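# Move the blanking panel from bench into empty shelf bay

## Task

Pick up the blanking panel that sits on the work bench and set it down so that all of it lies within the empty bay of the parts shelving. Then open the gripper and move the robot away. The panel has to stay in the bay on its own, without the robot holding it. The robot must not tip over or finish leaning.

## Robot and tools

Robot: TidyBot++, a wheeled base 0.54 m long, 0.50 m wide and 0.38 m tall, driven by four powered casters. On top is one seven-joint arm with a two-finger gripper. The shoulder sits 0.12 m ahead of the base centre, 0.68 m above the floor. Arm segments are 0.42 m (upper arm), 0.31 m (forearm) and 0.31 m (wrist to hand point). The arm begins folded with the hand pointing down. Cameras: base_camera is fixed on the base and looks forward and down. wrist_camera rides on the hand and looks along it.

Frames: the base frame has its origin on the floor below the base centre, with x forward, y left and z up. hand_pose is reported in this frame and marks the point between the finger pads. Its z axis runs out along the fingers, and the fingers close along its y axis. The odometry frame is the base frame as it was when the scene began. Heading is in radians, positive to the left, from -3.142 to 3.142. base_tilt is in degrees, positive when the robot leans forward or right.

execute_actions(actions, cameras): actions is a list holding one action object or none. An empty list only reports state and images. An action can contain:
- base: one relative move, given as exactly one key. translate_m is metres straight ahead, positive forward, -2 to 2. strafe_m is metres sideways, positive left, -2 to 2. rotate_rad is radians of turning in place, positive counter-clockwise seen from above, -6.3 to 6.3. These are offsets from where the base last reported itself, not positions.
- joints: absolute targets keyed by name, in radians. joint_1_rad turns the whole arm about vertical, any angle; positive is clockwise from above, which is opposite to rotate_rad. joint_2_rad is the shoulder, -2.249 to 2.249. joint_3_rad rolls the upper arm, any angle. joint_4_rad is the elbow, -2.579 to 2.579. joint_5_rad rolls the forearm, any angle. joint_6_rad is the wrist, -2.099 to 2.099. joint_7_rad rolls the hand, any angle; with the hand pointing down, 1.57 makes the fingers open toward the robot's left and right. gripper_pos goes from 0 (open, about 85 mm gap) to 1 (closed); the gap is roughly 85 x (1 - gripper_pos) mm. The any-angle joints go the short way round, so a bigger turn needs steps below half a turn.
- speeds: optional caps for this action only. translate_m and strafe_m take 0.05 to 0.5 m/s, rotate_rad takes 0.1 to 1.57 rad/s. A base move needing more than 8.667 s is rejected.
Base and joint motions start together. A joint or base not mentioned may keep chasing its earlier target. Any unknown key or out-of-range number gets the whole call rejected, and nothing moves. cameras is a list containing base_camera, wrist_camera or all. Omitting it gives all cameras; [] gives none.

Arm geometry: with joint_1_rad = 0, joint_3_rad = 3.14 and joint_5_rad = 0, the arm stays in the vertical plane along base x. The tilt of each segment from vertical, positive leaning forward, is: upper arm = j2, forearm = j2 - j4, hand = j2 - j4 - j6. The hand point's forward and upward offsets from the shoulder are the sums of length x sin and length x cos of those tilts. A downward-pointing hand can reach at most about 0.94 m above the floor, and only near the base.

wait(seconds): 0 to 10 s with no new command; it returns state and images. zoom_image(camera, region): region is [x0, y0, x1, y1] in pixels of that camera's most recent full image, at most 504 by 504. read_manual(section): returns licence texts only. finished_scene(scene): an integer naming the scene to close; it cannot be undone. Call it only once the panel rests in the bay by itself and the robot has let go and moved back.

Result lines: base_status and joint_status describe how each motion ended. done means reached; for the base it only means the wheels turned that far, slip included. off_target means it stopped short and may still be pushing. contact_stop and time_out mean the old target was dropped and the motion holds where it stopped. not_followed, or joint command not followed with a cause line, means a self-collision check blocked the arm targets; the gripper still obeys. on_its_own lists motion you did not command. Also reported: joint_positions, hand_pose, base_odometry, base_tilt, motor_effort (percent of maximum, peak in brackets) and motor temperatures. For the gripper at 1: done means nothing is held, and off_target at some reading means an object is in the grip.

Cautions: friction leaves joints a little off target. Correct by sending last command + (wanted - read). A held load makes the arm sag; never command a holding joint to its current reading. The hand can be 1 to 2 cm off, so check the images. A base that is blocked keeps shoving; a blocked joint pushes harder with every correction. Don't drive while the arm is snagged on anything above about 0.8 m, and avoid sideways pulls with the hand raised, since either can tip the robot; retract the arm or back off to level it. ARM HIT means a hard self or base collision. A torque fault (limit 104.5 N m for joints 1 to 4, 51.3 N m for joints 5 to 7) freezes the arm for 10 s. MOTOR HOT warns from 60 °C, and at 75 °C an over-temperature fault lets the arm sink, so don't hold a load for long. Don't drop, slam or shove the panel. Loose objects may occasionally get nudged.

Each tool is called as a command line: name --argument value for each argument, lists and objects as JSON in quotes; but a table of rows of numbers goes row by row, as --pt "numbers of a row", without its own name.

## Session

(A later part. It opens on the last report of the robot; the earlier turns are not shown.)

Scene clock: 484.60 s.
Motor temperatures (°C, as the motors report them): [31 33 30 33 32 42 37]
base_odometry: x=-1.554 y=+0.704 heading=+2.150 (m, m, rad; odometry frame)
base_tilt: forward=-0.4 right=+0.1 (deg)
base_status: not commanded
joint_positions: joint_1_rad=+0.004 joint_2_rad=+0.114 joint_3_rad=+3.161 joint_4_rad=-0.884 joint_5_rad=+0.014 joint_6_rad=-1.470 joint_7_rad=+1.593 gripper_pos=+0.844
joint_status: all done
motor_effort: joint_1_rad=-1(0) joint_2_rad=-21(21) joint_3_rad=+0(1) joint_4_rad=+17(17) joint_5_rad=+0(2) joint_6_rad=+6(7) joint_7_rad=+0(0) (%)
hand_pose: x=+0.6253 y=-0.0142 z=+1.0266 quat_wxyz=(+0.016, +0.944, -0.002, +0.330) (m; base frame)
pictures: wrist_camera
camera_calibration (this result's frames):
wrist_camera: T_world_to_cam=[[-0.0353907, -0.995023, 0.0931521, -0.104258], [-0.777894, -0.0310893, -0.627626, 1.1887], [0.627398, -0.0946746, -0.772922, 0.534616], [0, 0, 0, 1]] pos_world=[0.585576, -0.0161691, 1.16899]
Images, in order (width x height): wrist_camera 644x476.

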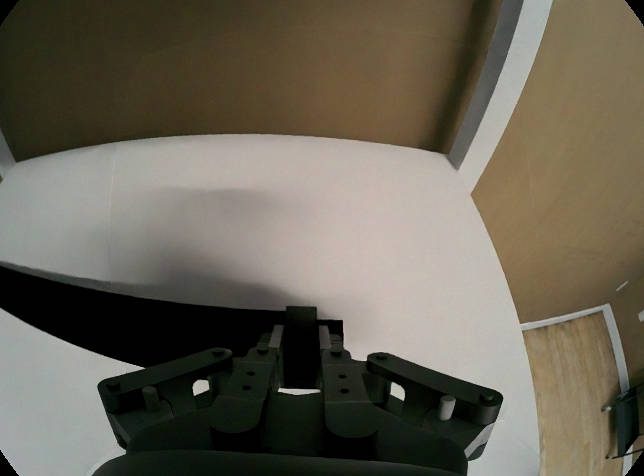

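execute_actions --actions '[{"joints":{"joint_2_rad":0.078,"joint_4_rad":-0.96,"joint_6_rad":-1.395}}]' --cameras '["wrist_camera"]'

Scene clock: 492.77 s.
Motor temperatures (°C, as the motors report them): [31 33 30 33 32 42 37]
base_odometry: x=-1.554 y=+0.704 heading=+2.150 (m, m, rad; odometry frame)
base_tilt: forward=-0.4 right=+0.1 (deg)
base_status: not commanded
joint_positions: joint_1_rad=+0.004 joint_2_rad=+0.092 joint_3_rad=+3.161 joint_4_rad=-0.940 joint_5_rad=+0.014 joint_6_rad=-1.419 joint_7_rad=+1.593 gripper_pos=+0.844
joint_status: all done
motor_effort: joint_1_rad=+1(1) joint_2_rad=-18(20) joint_3_rad=+1(1) joint_4_rad=+16(18) joint_5_rad=+4(4) joint_6_rad=+5(6) joint_7_rad=+1(1) (%)
hand_pose: x=+0.6258 y=-0.0144 z=+1.0224 quat_wxyz=(+0.016, +0.941, -0.002, +0.338) (m; base frame)
pictures: wrist_camera
camera_calibration (this result's frames):
wrist_camera: T_world_to_cam=[[-0.0364797, -0.995009, 0.0928748, -0.103042], [-0.766211, -0.0318147, -0.641801, 1.19355], [0.641552, -0.0945744, -0.761227, 0.510196], [0, 0, 0, 1]] pos_world=[0.583438, -0.0163036, 1.16397]
Images, in order (width x height): wrist_camera 644x476.

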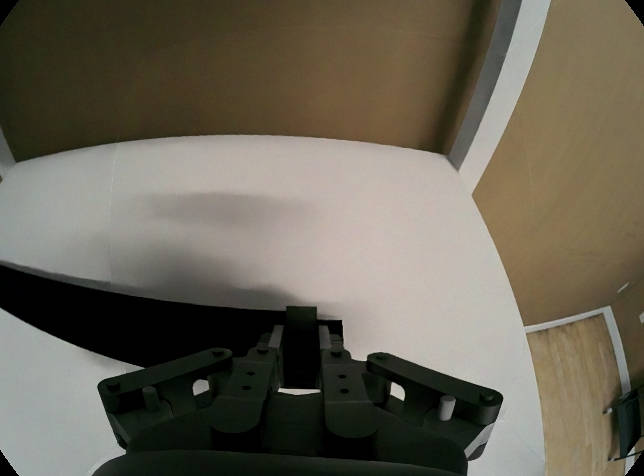

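Contact made (efforts changed). Releasing.

execute_actions --actions '[{"joints":{"gripper_pos":0.3}}]' --cameras '[]'

execute_actions --actions '[{"joints":{"joint_2_rad":0.176,"joint_4_rad":-0.595,"joint_6_rad":-1.635}}]' --cameras '[]'

execute_actions --actions '[{"base":{"translate_m":-0.5}}]' --cameras '["wrist_camera"]'

Scene clock: 500.37 s.
Motor temperatures (°C, as the motors report them): [31 33 30 33 32 42 37]
base_odometry: x=-1.554 y=+0.704 heading=+2.150 (m, m, rad; odometry frame)
base_tilt: forward=-0.4 right=+0.1 (deg)
base_status: not commanded
joint_positions: joint_1_rad=+0.004 joint_2_rad=+0.092 joint_3_rad=+3.161 joint_4_rad=-0.944 joint_5_rad=+0.014 joint_6_rad=-1.419 joint_7_rad=+1.593 gripper_pos=+0.300
joint_status: all done
motor_effort: joint_1_rad=+0(1) joint_2_rad=-20(20) joint_3_rad=+0(1) joint_4_rad=+17(17) joint_5_rad=+1(4) joint_6_rad=+5(5) joint_7_rad=-1(1) (%)
hand_pose: x=+0.6255 y=-0.0144 z=+1.0205 quat_wxyz=(+0.016, +0.942, -0.002, +0.337) (m; base frame)
pictures: none
No camera images: the call's "cameras" was empty. Leave "cameras" out to get every camera's image.

Scene clock: 501.87 s.
Motor temperatures (°C, as the motors report them): [31 33 30 33 32 42 37]
base_odometry: x=-1.554 y=+0.704 heading=+2.150 (m, m, rad; odometry frame)
base_tilt: forward=-0.4 right=+0.1 (deg)
base_status: not commanded
joint_positions: joint_1_rad=+0.004 joint_2_rad=+0.151 joint_3_rad=+3.161 joint_4_rad=-0.609 joint_5_rad=+0.014 joint_6_rad=-1.610 joint_7_rad=+1.593 gripper_pos=+0.300
joint_status: all done
motor_effort: joint_1_rad=+0(0) joint_2_rad=-19(21) joint_3_rad=+0(0) joint_4_rad=+15(18) joint_5_rad=+1(0) joint_6_rad=+6(6) joint_7_rad=-1(0) (%)
hand_pose: x=+0.6159 y=-0.0135 z=+1.1023 quat_wxyz=(+0.016, +0.927, -0.003, +0.376) (m; base frame)
pictures: none
No camera images: the call's "cameras" was empty. Leave "cameras" out to get every camera's image.

Scene clock: 504.33 s.
Motor temperatures (°C, as the motors report them): [31 33 30 33 32 42 37]
base_odometry: x=-1.280 y=+0.286 heading=+2.150 (m, m, rad; odometry frame)
base_tilt: forward=-0.5 right=+0.1 (deg)
base_status: done
joint_positions: joint_1_rad=+0.004 joint_2_rad=+0.168 joint_3_rad=+3.161 joint_4_rad=-0.607 joint_5_rad=+0.014 joint_6_rad=-1.613 joint_7_rad=+1.593 gripper_pos=+0.300
joint_status: not commanded
motor_effort: joint_1_rad=+0(3) joint_2_rad=-20(23) joint_3_rad=+0(3) joint_4_rad=+15(16) joint_5_rad=+1(2) joint_6_rad=+6(7) joint_7_rad=-1(1) (%)
hand_pose: x=+0.6221 y=-0.0134 z=+1.0944 quat_wxyz=(+0.016, +0.930, -0.003, +0.368) (m; base frame)
pictures: wrist_camera
camera_calibration (this result's frames):
wrist_camera: T_world_to_cam=[[-0.0438093, -0.994845, 0.0914571, -0.102765], [-0.724514, -0.0313937, -0.688545, 1.26224], [0.687867, -0.0964266, -0.719404, 0.492876], [0, 0, 0, 1]] pos_world=[0.570977, -0.0150828, 1.23309]
Images, in order (width x height): wrist_camera 644x476.

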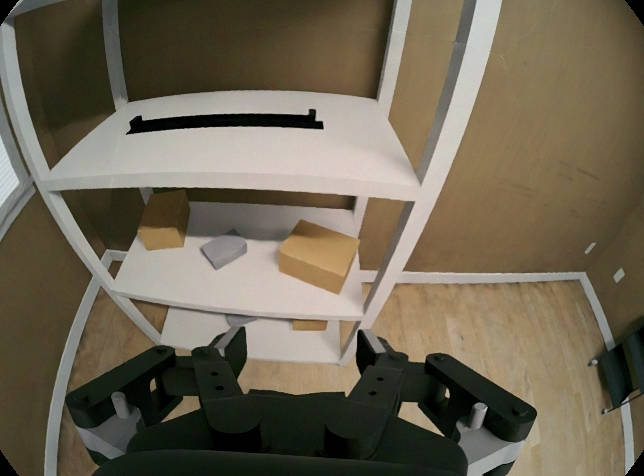

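finished_scene --scene 1

The scene is finished: the task was done.


## Next scene

The same job, from a new start.

execute_actions --actions '[{"joints":{"joint_6_rad":0.45}}]'

Scene clock: 1.60 s.
Motor temperatures (°C, as the motors report them): [31 33 30 32 32 42 37]
base_odometry: x=+0.000 y=+0.000 heading=+0.000 (m, m, rad; odometry frame)
base_tilt: forward=-0.5 right=+0.1 (deg)
base_status: not commanded
joint_positions: joint_1_rad=+0.019 joint_2_rad=-0.334 joint_3_rad=+3.135 joint_4_rad=-2.555 joint_5_rad=-0.045 joint_6_rad=+0.446 joint_7_rad=+1.606 gripper_pos=+0.000
joint_status: all done
motor_effort: joint_1_rad=-1(1) joint_2_rad=-6(5) joint_3_rad=+0(1) joint_4_rad=+18(18) joint_5_rad=+0(0) joint_6_rad=+8(8) joint_7_rad=-1(0) (%)
hand_pose: x=+0.5360 y=-0.0096 z=+0.8258 quat_wxyz=(+0.010, +0.775, -0.013, +0.631) (m; base frame)
pictures: base_camera, wrist_camera
camera_calibration (this result's frames):
wrist_camera: T_world_to_cam=[[-0.0908085, -0.995195, 0.0366221, -0.00775654], [-0.196392, -0.0181559, -0.980357, 0.973052], [0.976311, -0.096217, -0.1938, -0.229393], [0, 0, 0, 1]] pos_world=[0.414354, -0.0121241, 0.909766]
Images, in order (width x height): base_camera 644x364, wrist_camera 644x476.

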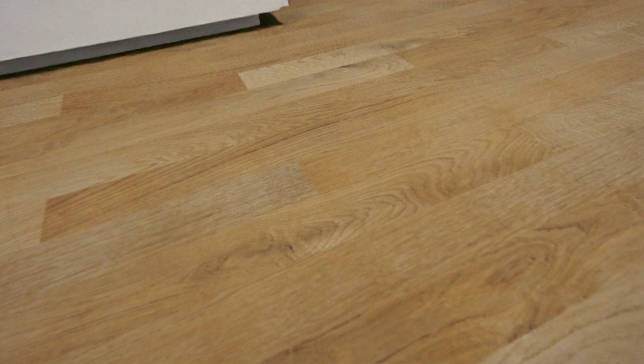

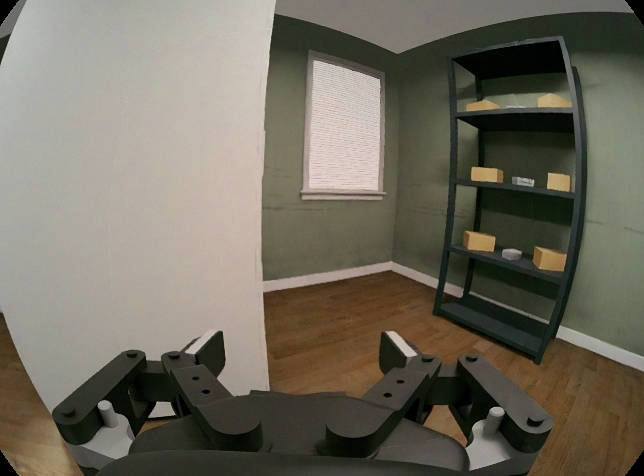

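execute_actions --actions '[{"base":{"rotate_rad":2.0},"joints":{"joint_1_rad":0.0,"joint_2_rad":0.0,"joint_4_rad":-0.8,"joint_5_rad":0.03,"joint_6_rad":-1.2,"joint_7_rad":1.57}}]' --cameras '["wrist_camera"]'

Scene clock: 25.83 s.
Motor temperatures (°C, as the motors report them): [31 33 30 32 32 42 37]
base_odometry: x=+0.000 y=+0.000 heading=+1.999 (m, m, rad; odometry frame)
base_tilt: forward=-0.4 right=+0.1 (deg)
base_status: done
joint_positions: joint_1_rad=+0.016 joint_2_rad=-0.024 joint_3_rad=+3.135 joint_4_rad=-0.816 joint_5_rad=+0.008 joint_6_rad=-1.177 joint_7_rad=+1.599 gripper_pos=+0.000
joint_status: all done
motor_effort: joint_1_rad=-1(2) joint_2_rad=-14(18) joint_3_rad=+0(2) joint_4_rad=+16(22) joint_5_rad=+0(1) joint_6_rad=+8(9) joint_7_rad=+0(0) (%)
hand_pose: x=+0.6198 y=-0.0059 z=+1.2025 quat_wxyz=(+0.015, +0.833, +0.007, +0.553) (m; base frame)
pictures: wrist_camera
camera_calibration (this result's frames):
wrist_camera: T_world_to_cam=[[-0.0550478, -0.995397, 0.0784565, -0.0827392], [-0.381202, -0.0516726, -0.923047, 1.40425], [0.922852, -0.0807195, -0.376602, 0.015237], [0, 0, 0, 1]] pos_world=[0.516688, -0.00856702, 1.30842]
Images, in order (width x height): wrist_camera 644x476.

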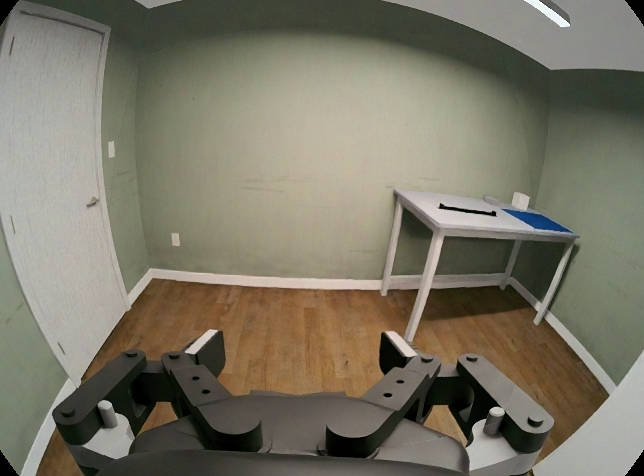

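execute_actions --actions '[{"base":{"translate_m":1.15},"joints":{"joint_2_rad":0.1,"joint_6_rad":-1.5}}]' --cameras '[]'

execute_actions --actions '[{"base":{"strafe_m":-1.3}}]'

Scene clock: 49.13 s.
Motor temperatures (°C, as the motors report them): [31 33 30 32 32 42 37]
base_odometry: x=-0.479 y=+1.045 heading=+2.000 (m, m, rad; odometry frame)
base_tilt: forward=-0.4 right=+0.1 (deg)
base_status: done
joint_positions: joint_1_rad=+0.016 joint_2_rad=+0.096 joint_3_rad=+3.135 joint_4_rad=-0.807 joint_5_rad=+0.009 joint_6_rad=-1.488 joint_7_rad=+1.599 gripper_pos=+0.000
joint_status: all done
motor_effort: joint_1_rad=-1(1) joint_2_rad=-19(21) joint_3_rad=+0(1) joint_4_rad=+16(17) joint_5_rad=+0(0) joint_6_rad=+6(8) joint_7_rad=+0(0) (%)
hand_pose: x=+0.6184 y=-0.0067 z=+1.0678 quat_wxyz=(+0.011, +0.930, +0.007, +0.367) (m; base frame)
pictures: none
No camera images: the call's "cameras" was empty. Leave "cameras" out to get every camera's image.

Scene clock: 53.13 s.
Motor temperatures (°C, as the motors report them): [31 33 30 32 32 42 37]
base_odometry: x=+0.702 y=+1.588 heading=+2.001 (m, m, rad; odometry frame)
base_tilt: forward=-0.4 right=+0.1 (deg)
base_status: done
joint_positions: joint_1_rad=+0.015 joint_2_rad=+0.096 joint_3_rad=+3.135 joint_4_rad=-0.807 joint_5_rad=+0.014 joint_6_rad=-1.488 joint_7_rad=+1.598 gripper_pos=+0.000
joint_status: not commanded
motor_effort: joint_1_rad=+0(2) joint_2_rad=-19(20) joint_3_rad=+0(2) joint_4_rad=+16(16) joint_5_rad=+0(1) joint_6_rad=+5(6) joint_7_rad=-1(0) (%)
hand_pose: x=+0.6184 y=-0.0074 z=+1.0678 quat_wxyz=(+0.013, +0.930, +0.007, +0.367) (m; base frame)
pictures: base_camera, wrist_camera
camera_calibration (this result's frames):
wrist_camera: T_world_to_cam=[[-0.0233788, -0.995444, 0.0924378, -0.108258], [-0.72575, -0.0466923, -0.686372, 1.23974], [0.687561, -0.0831333, -0.721352, 0.479295], [0, 0, 0, 1]] pos_world=[0.567669, -0.0100329, 1.20667]
Images, in order (width x height): base_camera 644x364, wrist_camera 644x476.

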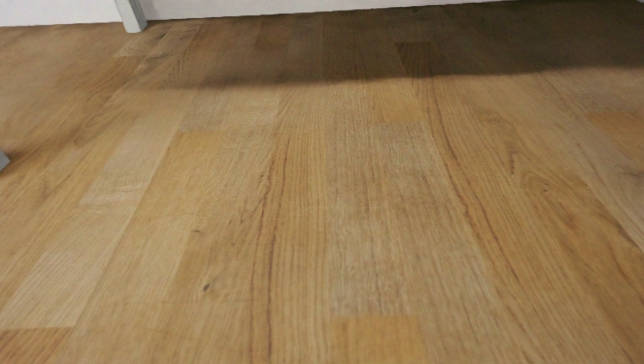

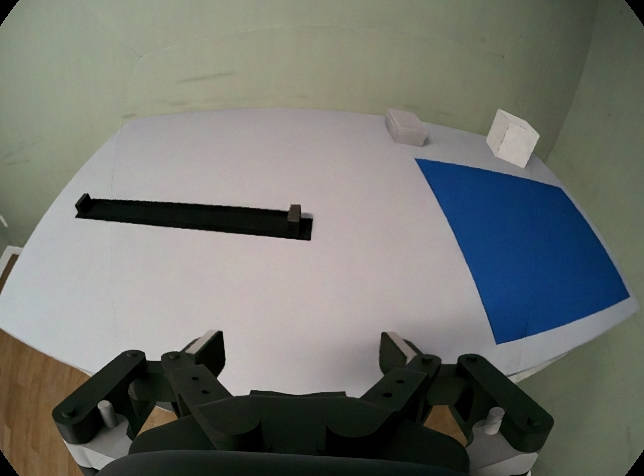

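execute_actions --actions '[{"base":{"strafe_m":0.033},"speeds":{"strafe_m":0.1},"joints":{"joint_1_rad":0.078,"joint_2_rad":0.04,"joint_4_rad":-1.075,"joint_6_rad":-1.31,"gripper_pos":0.3}}]' --cameras '[]'

execute_actions --actions '[{"base":{"translate_m":0.255},"speeds":{"translate_m":0.25}}]' --cameras '["wrist_camera"]'

Scene clock: 80.53 s.
Motor temperatures (°C, as the motors report them): [31 33 30 32 32 42 37]
base_odometry: x=+0.672 y=+1.574 heading=+2.001 (m, m, rad; odometry frame)
base_tilt: forward=-0.4 right=+0.1 (deg)
base_status: done
joint_positions: joint_1_rad=+0.056 joint_2_rad=+0.062 joint_3_rad=+3.135 joint_4_rad=-1.060 joint_5_rad=+0.014 joint_6_rad=-1.334 joint_7_rad=+1.598 gripper_pos=+0.300
joint_status: all done
motor_effort: joint_1_rad=-1(3) joint_2_rad=-19(22) joint_3_rad=+0(2) joint_4_rad=+18(18) joint_5_rad=+0(1) joint_6_rad=+6(5) joint_7_rad=-1(0) (%)
hand_pose: x=+0.6244 y=-0.0283 z=+0.9971 quat_wxyz=(+0.020, +0.942, -0.011, +0.335) (m; base frame)
pictures: none
No camera images: the call's "cameras" was empty. Leave "cameras" out to get every camera's image.

Scene clock: 82.43 s.
Motor temperatures (°C, as the motors report them): [31 33 30 32 32 42 37]
base_odometry: x=+0.566 y=+1.806 heading=+2.001 (m, m, rad; odometry frame)
base_tilt: forward=-0.4 right=+0.1 (deg)
base_status: done
joint_positions: joint_1_rad=+0.056 joint_2_rad=+0.048 joint_3_rad=+3.135 joint_4_rad=-1.061 joint_5_rad=+0.014 joint_6_rad=-1.331 joint_7_rad=+1.598 gripper_pos=+0.300
joint_status: not commanded
motor_effort: joint_1_rad=-1(0) joint_2_rad=-19(22) joint_3_rad=+0(1) joint_4_rad=+18(19) joint_5_rad=+1(0) joint_6_rad=+5(6) joint_7_rad=+0(0) (%)
hand_pose: x=+0.6206 y=-0.0283 z=+1.0047 quat_wxyz=(+0.020, +0.939, -0.011, +0.343) (m; base frame)
pictures: wrist_camera
camera_calibration (this result's frames):
wrist_camera: T_world_to_cam=[[-0.0585775, -0.99377, 0.0948149, -0.10359], [-0.759771, -0.017228, -0.649963, 1.18238], [0.647547, -0.110111, -0.754028, 0.487365], [0, 0, 0, 1]] pos_world=[0.576677, -0.0289104, 1.14581]
Images, in order (width x height): wrist_camera 644x476.

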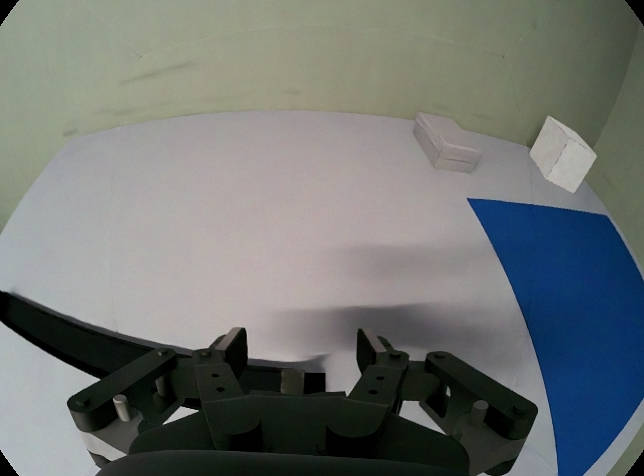

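execute_actions --actions '[{"base":{"translate_m":-0.024},"speeds":{"translate_m":0.05},"joints":{"joint_2_rad":0.025,"joint_4_rad":-1.18,"joint_6_rad":-1.235}}]' --cameras '["wrist_camera"]'

Scene clock: 94.87 s.
Motor temperatures (°C, as the motors report them): [31 33 30 32 32 42 37]
base_odometry: x=+0.576 y=+1.784 heading=+2.001 (m, m, rad; odometry frame)
base_tilt: forward=-0.4 right=+0.1 (deg)
base_status: done
joint_positions: joint_1_rad=+0.056 joint_2_rad=+0.039 joint_3_rad=+3.135 joint_4_rad=-1.166 joint_5_rad=+0.014 joint_6_rad=-1.259 joint_7_rad=+1.598 gripper_pos=+0.300
joint_status: all done
motor_effort: joint_1_rad=-1(1) joint_2_rad=-18(23) joint_3_rad=+0(1) joint_4_rad=+18(19) joint_5_rad=+0(1) joint_6_rad=+5(6) joint_7_rad=-1(0) (%)
hand_pose: x=+0.6233 y=-0.0283 z=+0.9717 quat_wxyz=(+0.020, +0.943, -0.011, +0.331) (m; base frame)
pictures: wrist_camera
camera_calibration (this result's frames):
wrist_camera: T_world_to_cam=[[-0.0551948, -0.993902, 0.0954597, -0.103076], [-0.776235, -0.017421, -0.630203, 1.15404], [0.628022, -0.108883, -0.77054, 0.489052], [0, 0, 0, 1]] pos_world=[0.582984, -0.029093, 1.11396]
Images, in order (width x height): wrist_camera 644x476.

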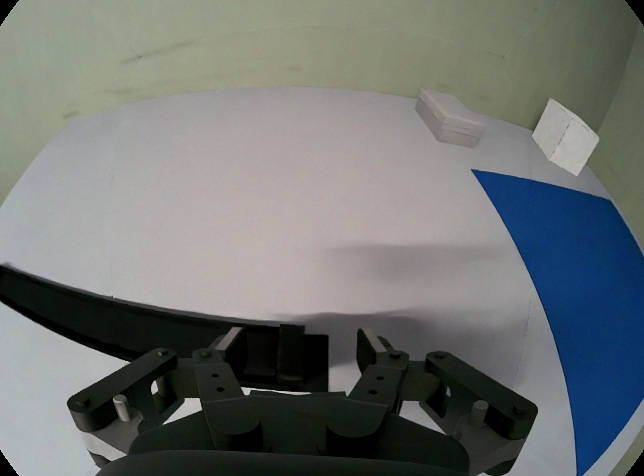

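zoom_image --camera "wrist_camera" --region '[200, 300, 400, 420]'

Region (200, 300, 400, 420) of wrist_camera's 644x476 image, scaled by 2.520; it fills the top 302 rows of this view, and the rest is white.

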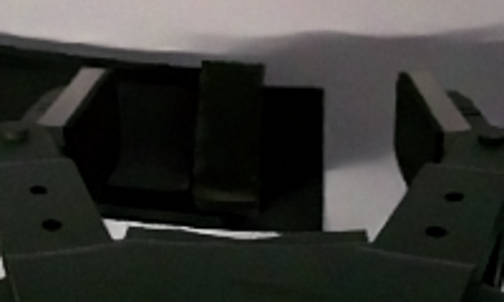

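execute_actions --actions '[{"base":{"strafe_m":0.006},"speeds":{"strafe_m":0.05},"joints":{"joint_2_rad":0.0,"joint_4_rad":-1.30,"joint_6_rad":-1.138}}]' --cameras '["wrist_camera"]'

zoom_image --camera "wrist_camera" --region '[200, 280, 400, 400]'

Scene clock: 109.00 s.
Motor temperatures (°C, as the motors report them): [31 33 30 32 32 42 37]
base_odometry: x=+0.570 y=+1.782 heading=+2.000 (m, m, rad; odometry frame)
base_tilt: forward=-0.4 right=+0.1 (deg)
base_status: done
joint_positions: joint_1_rad=+0.059 joint_2_rad=+0.022 joint_3_rad=+3.135 joint_4_rad=-1.286 joint_5_rad=+0.015 joint_6_rad=-1.162 joint_7_rad=+1.598 gripper_pos=+0.300
joint_status: all done
motor_effort: joint_1_rad=-1(1) joint_2_rad=-18(20) joint_3_rad=+0(2) joint_4_rad=+19(20) joint_5_rad=+0(1) joint_6_rad=+5(5) joint_7_rad=+0(1) (%)
hand_pose: x=+0.6244 y=-0.0293 z=+0.9403 quat_wxyz=(+0.020, +0.944, -0.011, +0.329) (m; base frame)
pictures: wrist_camera
camera_calibration (this result's frames):
wrist_camera: T_world_to_cam=[[-0.0555835, -0.993803, 0.0962604, -0.10155], [-0.779607, -0.017035, -0.626038, 1.13334], [0.623798, -0.109843, -0.773828, 0.46968], [0, 0, 0, 1]] pos_world=[0.584931, -0.0300234, 1.08274]
Images, in order (width x height): wrist_camera 644x476.

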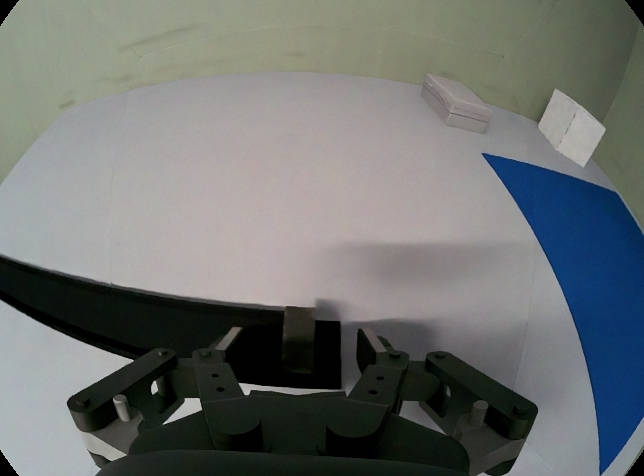

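Region (200, 280, 400, 400) of wrist_camera's 644x476 image, scaled by 2.520; it fills the top 302 rows of this view, and the rest is white.

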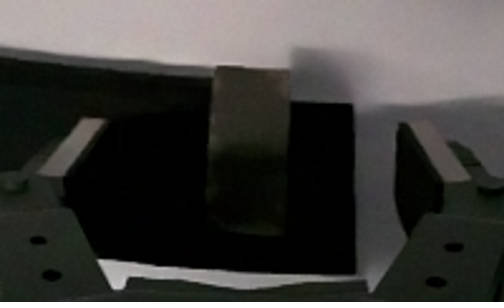

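execute_actions --actions '[{"joints":{"joint_4_rad":-1.318,"joint_6_rad":-1.122,"gripper_pos":1.0}}]' --cameras '["wrist_camera"]'

Scene clock: 123.17 s.
Motor temperatures (°C, as the motors report them): [32 33 30 32 32 42 37]
base_odometry: x=+0.570 y=+1.782 heading=+2.000 (m, m, rad; odometry frame)
base_tilt: forward=-0.4 right=+0.1 (deg)
base_status: not commanded
joint_positions: joint_1_rad=+0.059 joint_2_rad=+0.014 joint_3_rad=+3.135 joint_4_rad=-1.302 joint_5_rad=+0.015 joint_6_rad=-1.138 joint_7_rad=+1.585 gripper_pos=+0.844
joint_status: gripper_pos off_target (ended at +0.844, target +1.000); the others done
motor_effort: joint_1_rad=+0(1) joint_2_rad=-18(19) joint_3_rad=+1(2) joint_4_rad=+18(19) joint_5_rad=+3(5) joint_6_rad=+5(7) joint_7_rad=+1(2) (%)
hand_pose: x=+0.6257 y=-0.0293 z=+0.9415 quat_wxyz=(+0.019, +0.941, -0.017, +0.337) (m; base frame)
pictures: wrist_camera
camera_calibration (this result's frames):
wrist_camera: T_world_to_cam=[[-0.0669386, -0.993855, 0.0881577, -0.0868927], [-0.768613, -0.00497472, -0.639695, 1.14144], [0.636202, -0.110579, -0.763557, 0.452408], [0, 0, 0, 1]] pos_world=[0.583686, -0.0306534, 1.08327]
Images, in order (width x height): wrist_camera 644x476.

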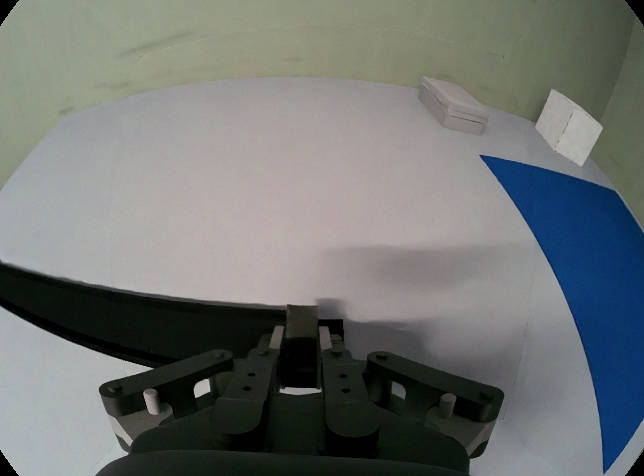

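execute_actions --actions '[{"joints":{"joint_1_rad":-0.01,"joint_2_rad":0.03,"joint_4_rad":-1.10,"joint_6_rad":-1.27}}]' --cameras '[]'

execute_actions --actions '[{"base":{"translate_m":-0.3}}]' --cameras '[]'

execute_actions --actions '[{"base":{"strafe_m":0.72}}]' --cameras '[]'

execute_actions --actions '[{"base":{"rotate_rad":3.148},"speeds":{"rotate_rad":1.1}}]' --cameras '["wrist_camera"]'

Scene clock: 177.30 s.
Motor temperatures (°C, as the motors report them): [32 33 30 32 32 42 37]
base_odometry: x=+0.570 y=+1.782 heading=+2.000 (m, m, rad; odometry frame)
base_tilt: forward=-0.4 right=+0.1 (deg)
base_status: not commanded
joint_positions: joint_1_rad=+0.011 joint_2_rad=+0.017 joint_3_rad=+3.135 joint_4_rad=-1.118 joint_5_rad=+0.015 joint_6_rad=-1.250 joint_7_rad=+1.585 gripper_pos=+0.845
joint_status: all done
motor_effort: joint_1_rad=-1(2) joint_2_rad=-19(20) joint_3_rad=+0(1) joint_4_rad=+19(21) joint_5_rad=+0(2) joint_6_rad=+6(6) joint_7_rad=-1(0) (%)
hand_pose: x=+0.6248 y=-0.0054 z=+1.0089 quat_wxyz=(+0.011, +0.929, +0.004, +0.369) (m; base frame)
pictures: none
No camera images: the call's "cameras" was empty. Leave "cameras" out to get every camera's image.

Scene clock: 179.23 s.
Motor temperatures (°C, as the motors report them): [32 33 30 32 32 42 37]
base_odometry: x=+0.695 y=+1.509 heading=+2.000 (m, m, rad; odometry frame)
base_tilt: forward=-0.4 right=+0.1 (deg)
base_status: done
joint_positions: joint_1_rad=+0.010 joint_2_rad=+0.024 joint_3_rad=+3.135 joint_4_rad=-1.118 joint_5_rad=+0.016 joint_6_rad=-1.255 joint_7_rad=+1.585 gripper_pos=+0.845
joint_status: not commanded
motor_effort: joint_1_rad=+0(2) joint_2_rad=-19(23) joint_3_rad=+0(1) joint_4_rad=+19(20) joint_5_rad=+0(0) joint_6_rad=+6(7) joint_7_rad=-1(1) (%)
hand_pose: x=+0.6260 y=-0.0056 z=+1.0043 quat_wxyz=(+0.011, +0.931, +0.004, +0.364) (m; base frame)
pictures: none
No camera images: the call's "cameras" was empty. Leave "cameras" out to get every camera's image.

Scene clock: 182.07 s.
Motor temperatures (°C, as the motors report them): [32 33 30 32 32 42 37]
base_odometry: x=+0.041 y=+1.209 heading=+2.000 (m, m, rad; odometry frame)
base_tilt: forward=-0.4 right=+0.1 (deg)
base_status: done
joint_positions: joint_1_rad=+0.005 joint_2_rad=+0.024 joint_3_rad=+3.135 joint_4_rad=-1.118 joint_5_rad=+0.018 joint_6_rad=-1.255 joint_7_rad=+1.585 gripper_pos=+0.845
joint_status: not commanded
motor_effort: joint_1_rad=-1(4) joint_2_rad=-19(20) joint_3_rad=+0(3) joint_4_rad=+19(19) joint_5_rad=+0(1) joint_6_rad=+6(6) joint_7_rad=-1(1) (%)
hand_pose: x=+0.6260 y=-0.0036 z=+1.0043 quat_wxyz=(+0.012, +0.931, +0.007, +0.364) (m; base frame)
pictures: none
No camera images: the call's "cameras" was empty. Leave "cameras" out to get every camera's image.

Scene clock: 186.00 s.
Motor temperatures (°C, as the motors report them): [32 33 30 32 32 42 37]
base_odometry: x=+0.041 y=+1.209 heading=-1.136 (m, m, rad; odometry frame)
base_tilt: forward=-0.4 right=+0.1 (deg)
base_status: done
joint_positions: joint_1_rad=+0.001 joint_2_rad=+0.025 joint_3_rad=+3.135 joint_4_rad=-1.118 joint_5_rad=+0.019 joint_6_rad=-1.255 joint_7_rad=+1.585 gripper_pos=+0.845
joint_status: not commanded
motor_effort: joint_1_rad=+0(3) joint_2_rad=-19(22) joint_3_rad=+0(2) joint_4_rad=+19(20) joint_5_rad=+0(1) joint_6_rad=+6(6) joint_7_rad=-1(1) (%)
hand_pose: x=+0.6261 y=-0.0014 z=+1.0042 quat_wxyz=(+0.011, +0.931, +0.009, +0.364) (m; base frame)
pictures: wrist_camera
camera_calibration (this result's frames):
wrist_camera: T_world_to_cam=[[-0.017467, -0.995777, 0.0901272, -0.0975329], [-0.729937, -0.048902, -0.681763, 1.19994], [0.683291, -0.0776956, -0.726001, 0.435941], [0, 0, 0, 1]] pos_world=[0.576302, -0.00457099, 1.14336]
Images, in order (width x height): wrist_camera 644x476.

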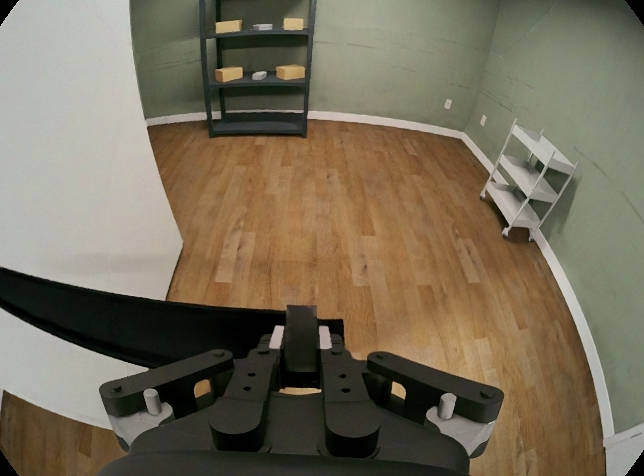

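execute_actions --actions '[{"base":{"translate_m":1.85},"joints":{"joint_2_rad":1.58,"joint_4_rad":-0.956,"joint_6_rad":0.10}}]' --cameras '[]'

execute_actions --actions '[{"base":{"strafe_m":0.19}}]'

Scene clock: 202.23 s.
Motor temperatures (°C, as the motors report them): [32 33 30 33 32 42 37]
base_odometry: x=+0.823 y=-0.468 heading=-1.135 (m, m, rad; odometry frame)
base_tilt: forward=-0.4 right=+0.1 (deg)
base_status: done
joint_positions: joint_1_rad=+0.001 joint_2_rad=+1.575 joint_3_rad=+3.135 joint_4_rad=-0.972 joint_5_rad=+0.019 joint_6_rad=+0.076 joint_7_rad=+1.585 gripper_pos=+0.845
joint_status: all done
motor_effort: joint_1_rad=-1(2) joint_2_rad=-50(55) joint_3_rad=-1(1) joint_4_rad=+13(20) joint_5_rad=-1(1) joint_6_rad=+6(6) joint_7_rad=-1(0) (%)
hand_pose: x=+0.9094 y=+0.0045 z=+0.1760 quat_wxyz=(+0.002, +0.944, +0.015, +0.329) (m; base frame)
pictures: none
No camera images: the call's "cameras" was empty. Leave "cameras" out to get every camera's image.

Scene clock: 203.87 s.
Motor temperatures (°C, as the motors report them): [32 33 30 33 32 42 37]
base_odometry: x=+0.995 y=-0.388 heading=-1.135 (m, m, rad; odometry frame)
base_tilt: forward=-0.4 right=+0.1 (deg)
base_status: done
joint_positions: joint_1_rad=-0.014 joint_2_rad=+1.575 joint_3_rad=+3.135 joint_4_rad=-0.972 joint_5_rad=+0.019 joint_6_rad=+0.076 joint_7_rad=+1.585 gripper_pos=+0.845
joint_status: not commanded
motor_effort: joint_1_rad=+0(6) joint_2_rad=-49(49) joint_3_rad=-1(3) joint_4_rad=+13(13) joint_5_rad=+0(0) joint_6_rad=+5(6) joint_7_rad=-1(1) (%)
hand_pose: x=+0.9093 y=+0.0159 z=+0.1760 quat_wxyz=(+0.000, +0.944, +0.021, +0.329) (m; base frame)
pictures: base_camera, wrist_camera
camera_calibration (this result's frames):
wrist_camera: T_world_to_cam=[[0.0192646, -0.996735, 0.0784075, -0.0320813], [-0.776495, -0.0643172, -0.626832, 0.875749], [0.629828, -0.0488073, -0.775199, -0.300697], [0, 0, 0, 1]] pos_world=[0.870021, 0.00967293, 0.318363]
Images, in order (width x height): base_camera 644x364, wrist_camera 644x476.

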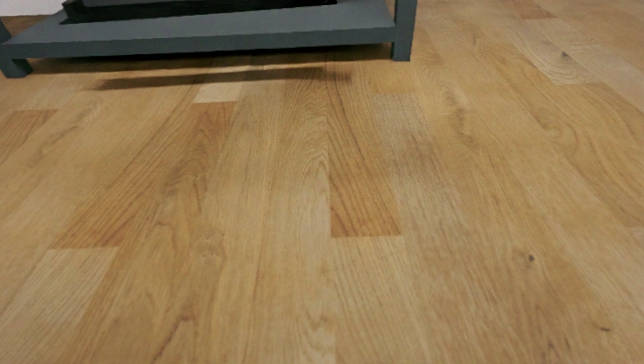

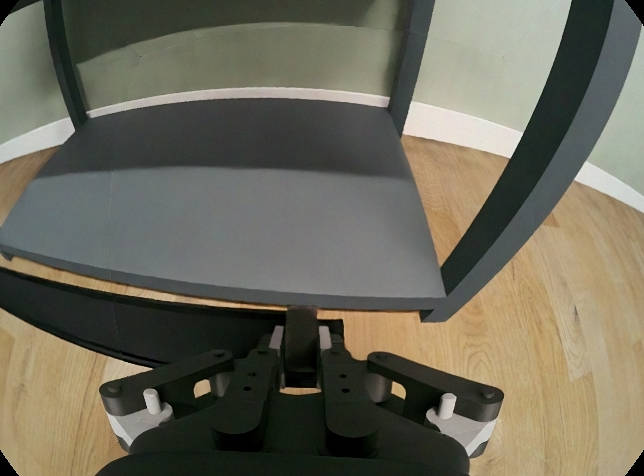

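execute_actions --actions '[{"base":{"translate_m":0.25},"speeds":{"translate_m":0.15}}]'

Scene clock: 221.10 s.
Motor temperatures (°C, as the motors report them): [32 34 30 33 32 42 37]
base_odometry: x=+1.101 y=-0.614 heading=-1.134 (m, m, rad; odometry frame)
base_tilt: forward=-0.4 right=+0.1 (deg)
base_status: done
joint_positions: joint_1_rad=-0.014 joint_2_rad=+1.576 joint_3_rad=+3.135 joint_4_rad=-0.970 joint_5_rad=+0.019 joint_6_rad=+0.077 joint_7_rad=+1.585 gripper_pos=+0.845
joint_status: not commanded
motor_effort: joint_1_rad=+0(1) joint_2_rad=-49(51) joint_3_rad=-1(2) joint_4_rad=+13(14) joint_5_rad=+0(0) joint_6_rad=+6(6) joint_7_rad=-1(1) (%)
hand_pose: x=+0.9098 y=+0.0159 z=+0.1759 quat_wxyz=(+0.000, +0.944, +0.021, +0.330) (m; base frame)
pictures: base_camera, wrist_camera
camera_calibration (this result's frames):
wrist_camera: T_world_to_cam=[[0.0191567, -0.996737, 0.0784066, -0.0319834], [-0.775707, -0.0642942, -0.62781, 0.875562], [0.630802, -0.0487938, -0.774408, -0.302081], [0, 0, 0, 1]] pos_world=[0.870346, 0.00967481, 0.31826]
Images, in order (width x height): base_camera 644x364, wrist_camera 644x476.

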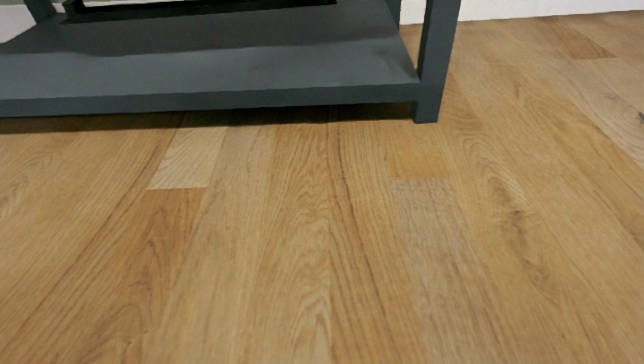

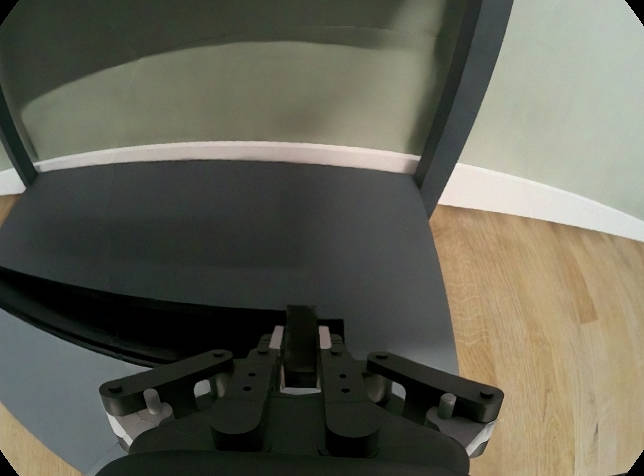

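execute_actions --actions '[{"joints":{"joint_2_rad":1.70,"joint_4_rad":-0.81}}]'

Scene clock: 230.03 s.
Motor temperatures (°C, as the motors report them): [32 34 30 33 32 42 37]
base_odometry: x=+1.101 y=-0.614 heading=-1.134 (m, m, rad; odometry frame)
base_tilt: forward=-0.4 right=+0.1 (deg)
base_status: not commanded
joint_positions: joint_1_rad=-0.014 joint_2_rad=+1.698 joint_3_rad=+3.135 joint_4_rad=-0.829 joint_5_rad=+0.019 joint_6_rad=+0.077 joint_7_rad=+1.585 gripper_pos=+0.845
joint_status: all done
motor_effort: joint_1_rad=-1(1) joint_2_rad=-48(52) joint_3_rad=-1(1) joint_4_rad=+13(15) joint_5_rad=+0(0) joint_6_rad=+6(6) joint_7_rad=-1(0) (%)
hand_pose: x=+0.9158 y=+0.0156 z=+0.1317 quat_wxyz=(+0.000, +0.941, +0.021, +0.339) (m; base frame)
pictures: base_camera, wrist_camera
camera_calibration (this result's frames):
wrist_camera: T_world_to_cam=[[0.0167965, -0.996769, 0.0785442, -0.0267639], [-0.763834, -0.0634825, -0.642283, 0.843447], [0.645194, -0.0492066, -0.762432, -0.354907], [0, 0, 0, 1]] pos_world=[0.873687, 0.00940292, 0.273241]
Images, in order (width x height): base_camera 644x364, wrist_camera 644x476.

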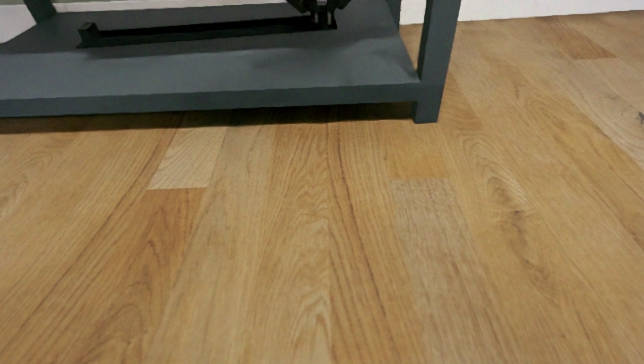

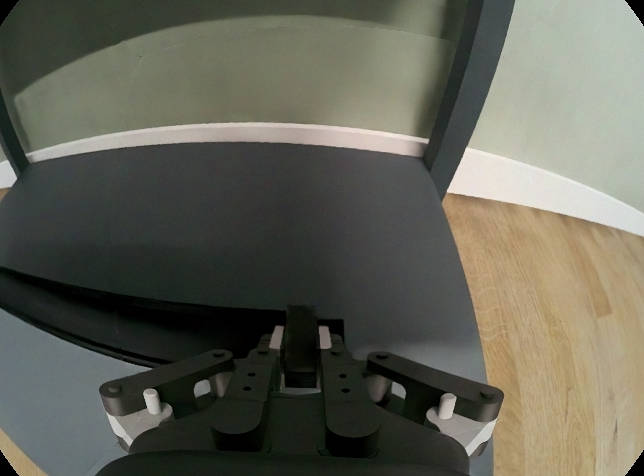

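execute_actions --actions '[{"joints":{"joint_2_rad":1.73,"joint_4_rad":-0.778}}]' --cameras '["base_camera"]'

Scene clock: 234.50 s.
Motor temperatures (°C, as the motors report them): [32 34 30 33 32 42 37]
base_odometry: x=+1.101 y=-0.614 heading=-1.134 (m, m, rad; odometry frame)
base_tilt: forward=-0.4 right=+0.1 (deg)
base_status: not commanded
joint_positions: joint_1_rad=-0.014 joint_2_rad=+1.719 joint_3_rad=+3.135 joint_4_rad=-0.794 joint_5_rad=+0.019 joint_6_rad=+0.077 joint_7_rad=+1.585 gripper_pos=+0.845
joint_status: all done
motor_effort: joint_1_rad=-1(1) joint_2_rad=-50(51) joint_3_rad=-1(1) joint_4_rad=+13(14) joint_5_rad=-1(0) joint_6_rad=+6(6) joint_7_rad=-1(1) (%)
hand_pose: x=+0.9215 y=+0.0156 z=+0.1283 quat_wxyz=(+0.000, +0.938, +0.021, +0.345) (m; base frame)
pictures: base_camera
Images, in order (width x height): base_camera 644x364.

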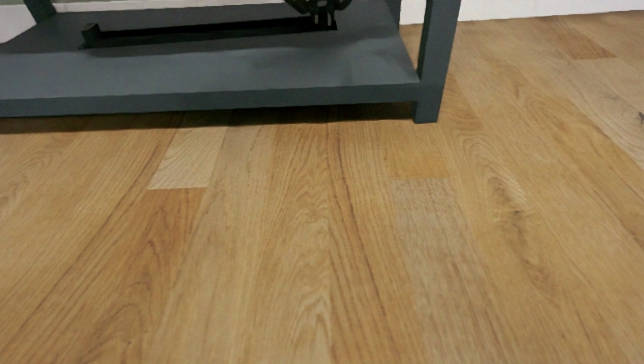

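No contact yet; lowering with the shoulder only.

execute_actions --actions '[{"joints":{"joint_2_rad":1.75}}]' --cameras '["base_camera"]'

Scene clock: 239.00 s.
Motor temperatures (°C, as the motors report them): [32 35 30 33 32 42 37]
base_odometry: x=+1.101 y=-0.614 heading=-1.134 (m, m, rad; odometry frame)
base_tilt: forward=-0.4 right=+0.1 (deg)
base_status: not commanded
joint_positions: joint_1_rad=-0.014 joint_2_rad=+1.741 joint_3_rad=+3.135 joint_4_rad=-0.794 joint_5_rad=+0.019 joint_6_rad=+0.077 joint_7_rad=+1.585 gripper_pos=+0.845
joint_status: all done
motor_effort: joint_1_rad=-1(0) joint_2_rad=-49(50) joint_3_rad=-1(1) joint_4_rad=+14(14) joint_5_rad=+0(0) joint_6_rad=+6(6) joint_7_rad=+0(1) (%)
hand_pose: x=+0.9094 y=+0.0154 z=+0.1110 quat_wxyz=(+0.000, +0.942, +0.021, +0.335) (m; base frame)
pictures: base_camera
Images, in order (width x height): base_camera 644x364.

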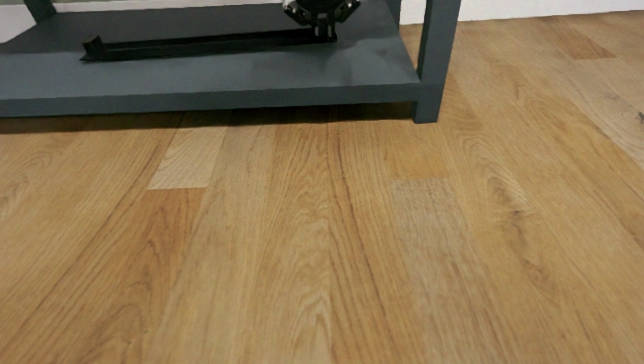

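execute_actions --actions '[{"joints":{"joint_2_rad":1.762}}]' --cameras '["base_camera"]'

Scene clock: 249.97 s.
Motor temperatures (°C, as the motors report them): [31 35 30 32 32 42 37]
base_odometry: x=+1.101 y=-0.614 heading=-1.134 (m, m, rad; odometry frame)
base_tilt: forward=-0.4 right=+0.1 (deg)
base_status: not commanded
joint_positions: joint_1_rad=-0.014 joint_2_rad=+1.749 joint_3_rad=+3.135 joint_4_rad=-0.794 joint_5_rad=+0.019 joint_6_rad=+0.077 joint_7_rad=+1.585 gripper_pos=+0.845
joint_status: all done
motor_effort: joint_1_rad=-1(1) joint_2_rad=-49(49) joint_3_rad=-1(1) joint_4_rad=+13(14) joint_5_rad=+0(0) joint_6_rad=+5(6) joint_7_rad=+0(1) (%)
hand_pose: x=+0.9045 y=+0.0154 z=+0.1043 quat_wxyz=(+0.000, +0.943, +0.021, +0.331) (m; base frame)
pictures: base_camera
Images, in order (width x height): base_camera 644x364.

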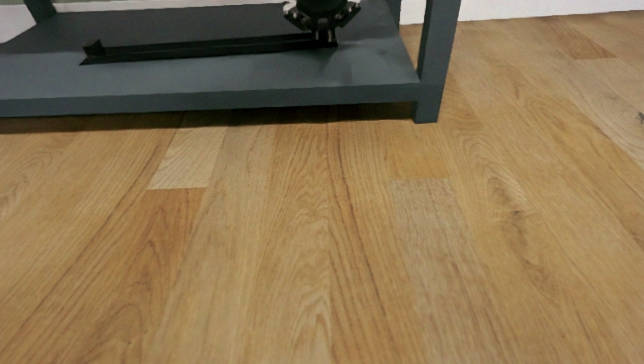

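execute_actions --actions '[{"joints":{"joint_2_rad":1.776}}]' --cameras '["base_camera"]'

Scene clock: 255.13 s.
Motor temperatures (°C, as the motors report them): [31 35 30 32 32 42 37]
base_odometry: x=+1.101 y=-0.614 heading=-1.134 (m, m, rad; odometry frame)
base_tilt: forward=-0.4 right=+0.1 (deg)
base_status: not commanded
joint_positions: joint_1_rad=-0.014 joint_2_rad=+1.754 joint_3_rad=+3.135 joint_4_rad=-0.793 joint_5_rad=+0.019 joint_6_rad=+0.079 joint_7_rad=+1.585 gripper_pos=+0.845
joint_status: all done
motor_effort: joint_1_rad=-2(1) joint_2_rad=-47(48) joint_3_rad=-1(1) joint_4_rad=+12(13) joint_5_rad=+1(2) joint_6_rad=+4(6) joint_7_rad=+1(1) (%)
hand_pose: x=+0.9027 y=+0.0154 z=+0.1013 quat_wxyz=(+0.000, +0.944, +0.021, +0.330) (m; base frame)
pictures: base_camera
Images, in order (width x height): base_camera 644x364.

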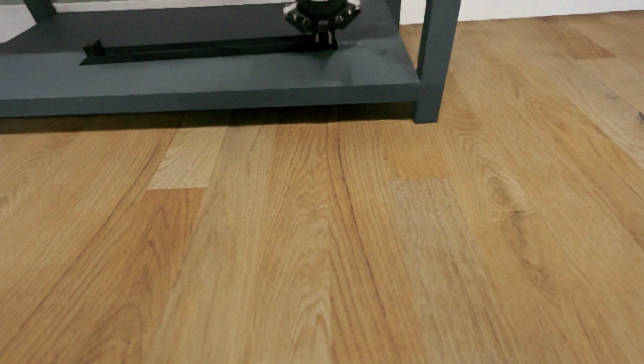

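Contact. Release and withdraw.

execute_actions --actions '[{"joints":{"gripper_pos":0.3,"joint_2_rad":1.75}}]' --cameras '[]'

execute_actions --actions '[{"joints":{"joint_2_rad":1.66}}]' --cameras '[]'

execute_actions --actions '[{"base":{"translate_m":-0.45}}]'

Scene clock: 263.43 s.
Motor temperatures (°C, as the motors report them): [31 35 30 32 32 42 37]
base_odometry: x=+1.101 y=-0.614 heading=-1.134 (m, m, rad; odometry frame)
base_tilt: forward=-0.4 right=+0.1 (deg)
base_status: not commanded
joint_positions: joint_1_rad=-0.014 joint_2_rad=+1.753 joint_3_rad=+3.135 joint_4_rad=-0.793 joint_5_rad=+0.019 joint_6_rad=+0.079 joint_7_rad=+1.585 gripper_pos=+0.300
joint_status: all done
motor_effort: joint_1_rad=-1(1) joint_2_rad=-47(49) joint_3_rad=-1(1) joint_4_rad=+12(13) joint_5_rad=+0(1) joint_6_rad=+5(5) joint_7_rad=+0(0) (%)
hand_pose: x=+0.9036 y=+0.0154 z=+0.1024 quat_wxyz=(+0.000, +0.943, +0.021, +0.331) (m; base frame)
pictures: none
No camera images: the call's "cameras" was empty. Leave "cameras" out to get every camera's image.

Scene clock: 264.50 s.
Motor temperatures (°C, as the motors report them): [31 35 30 32 32 42 37]
base_odometry: x=+1.101 y=-0.614 heading=-1.134 (m, m, rad; odometry frame)
base_tilt: forward=-0.4 right=+0.1 (deg)
base_status: not commanded
joint_positions: joint_1_rad=-0.014 joint_2_rad=+1.659 joint_3_rad=+3.135 joint_4_rad=-0.785 joint_5_rad=+0.019 joint_6_rad=+0.081 joint_7_rad=+1.585 gripper_pos=+0.300
joint_status: all done
motor_effort: joint_1_rad=-1(1) joint_2_rad=-49(52) joint_3_rad=-1(1) joint_4_rad=+14(15) joint_5_rad=+0(0) joint_6_rad=+6(6) joint_7_rad=+0(1) (%)
hand_pose: x=+0.9585 y=+0.0161 z=+0.1821 quat_wxyz=(+0.000, +0.925, +0.021, +0.379) (m; base frame)
pictures: none
No camera images: the call's "cameras" was empty. Leave "cameras" out to get every camera's image.

Scene clock: 266.90 s.
Motor temperatures (°C, as the motors report them): [31 35 30 32 32 42 37]
base_odometry: x=+0.911 y=-0.207 heading=-1.134 (m, m, rad; odometry frame)
base_tilt: forward=-0.4 right=+0.1 (deg)
base_status: done
joint_positions: joint_1_rad=-0.013 joint_2_rad=+1.659 joint_3_rad=+3.135 joint_4_rad=-0.784 joint_5_rad=+0.019 joint_6_rad=+0.081 joint_7_rad=+1.585 gripper_pos=+0.300
joint_status: not commanded
motor_effort: joint_1_rad=-1(8) joint_2_rad=-50(52) joint_3_rad=-1(4) joint_4_rad=+14(16) joint_5_rad=+0(1) joint_6_rad=+6(6) joint_7_rad=+0(0) (%)
hand_pose: x=+0.9590 y=+0.0154 z=+0.1826 quat_wxyz=(+0.000, +0.925, +0.020, +0.380) (m; base frame)
pictures: base_camera, wrist_camera
camera_calibration (this result's frames):
wrist_camera: T_world_to_cam=[[0.00871276, -0.996879, 0.0784599, -0.0239526], [-0.703997, -0.0618376, -0.707505, 0.863682], [0.710149, -0.0490712, -0.702339, -0.417243], [0, 0, 0, 1]] pos_world=[0.904543, 0.00905549, 0.319893]
Images, in order (width x height): base_camera 644x364, wrist_camera 644x476.

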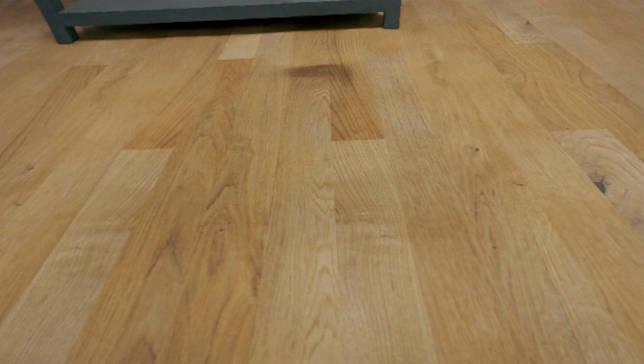

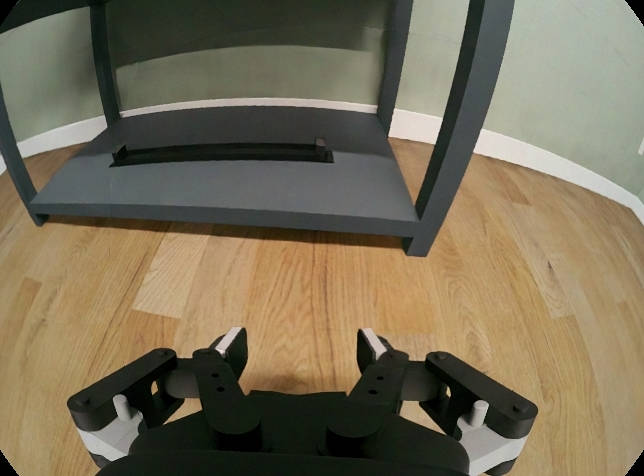

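finished_scene --scene 2

The scene is finished: the task was done.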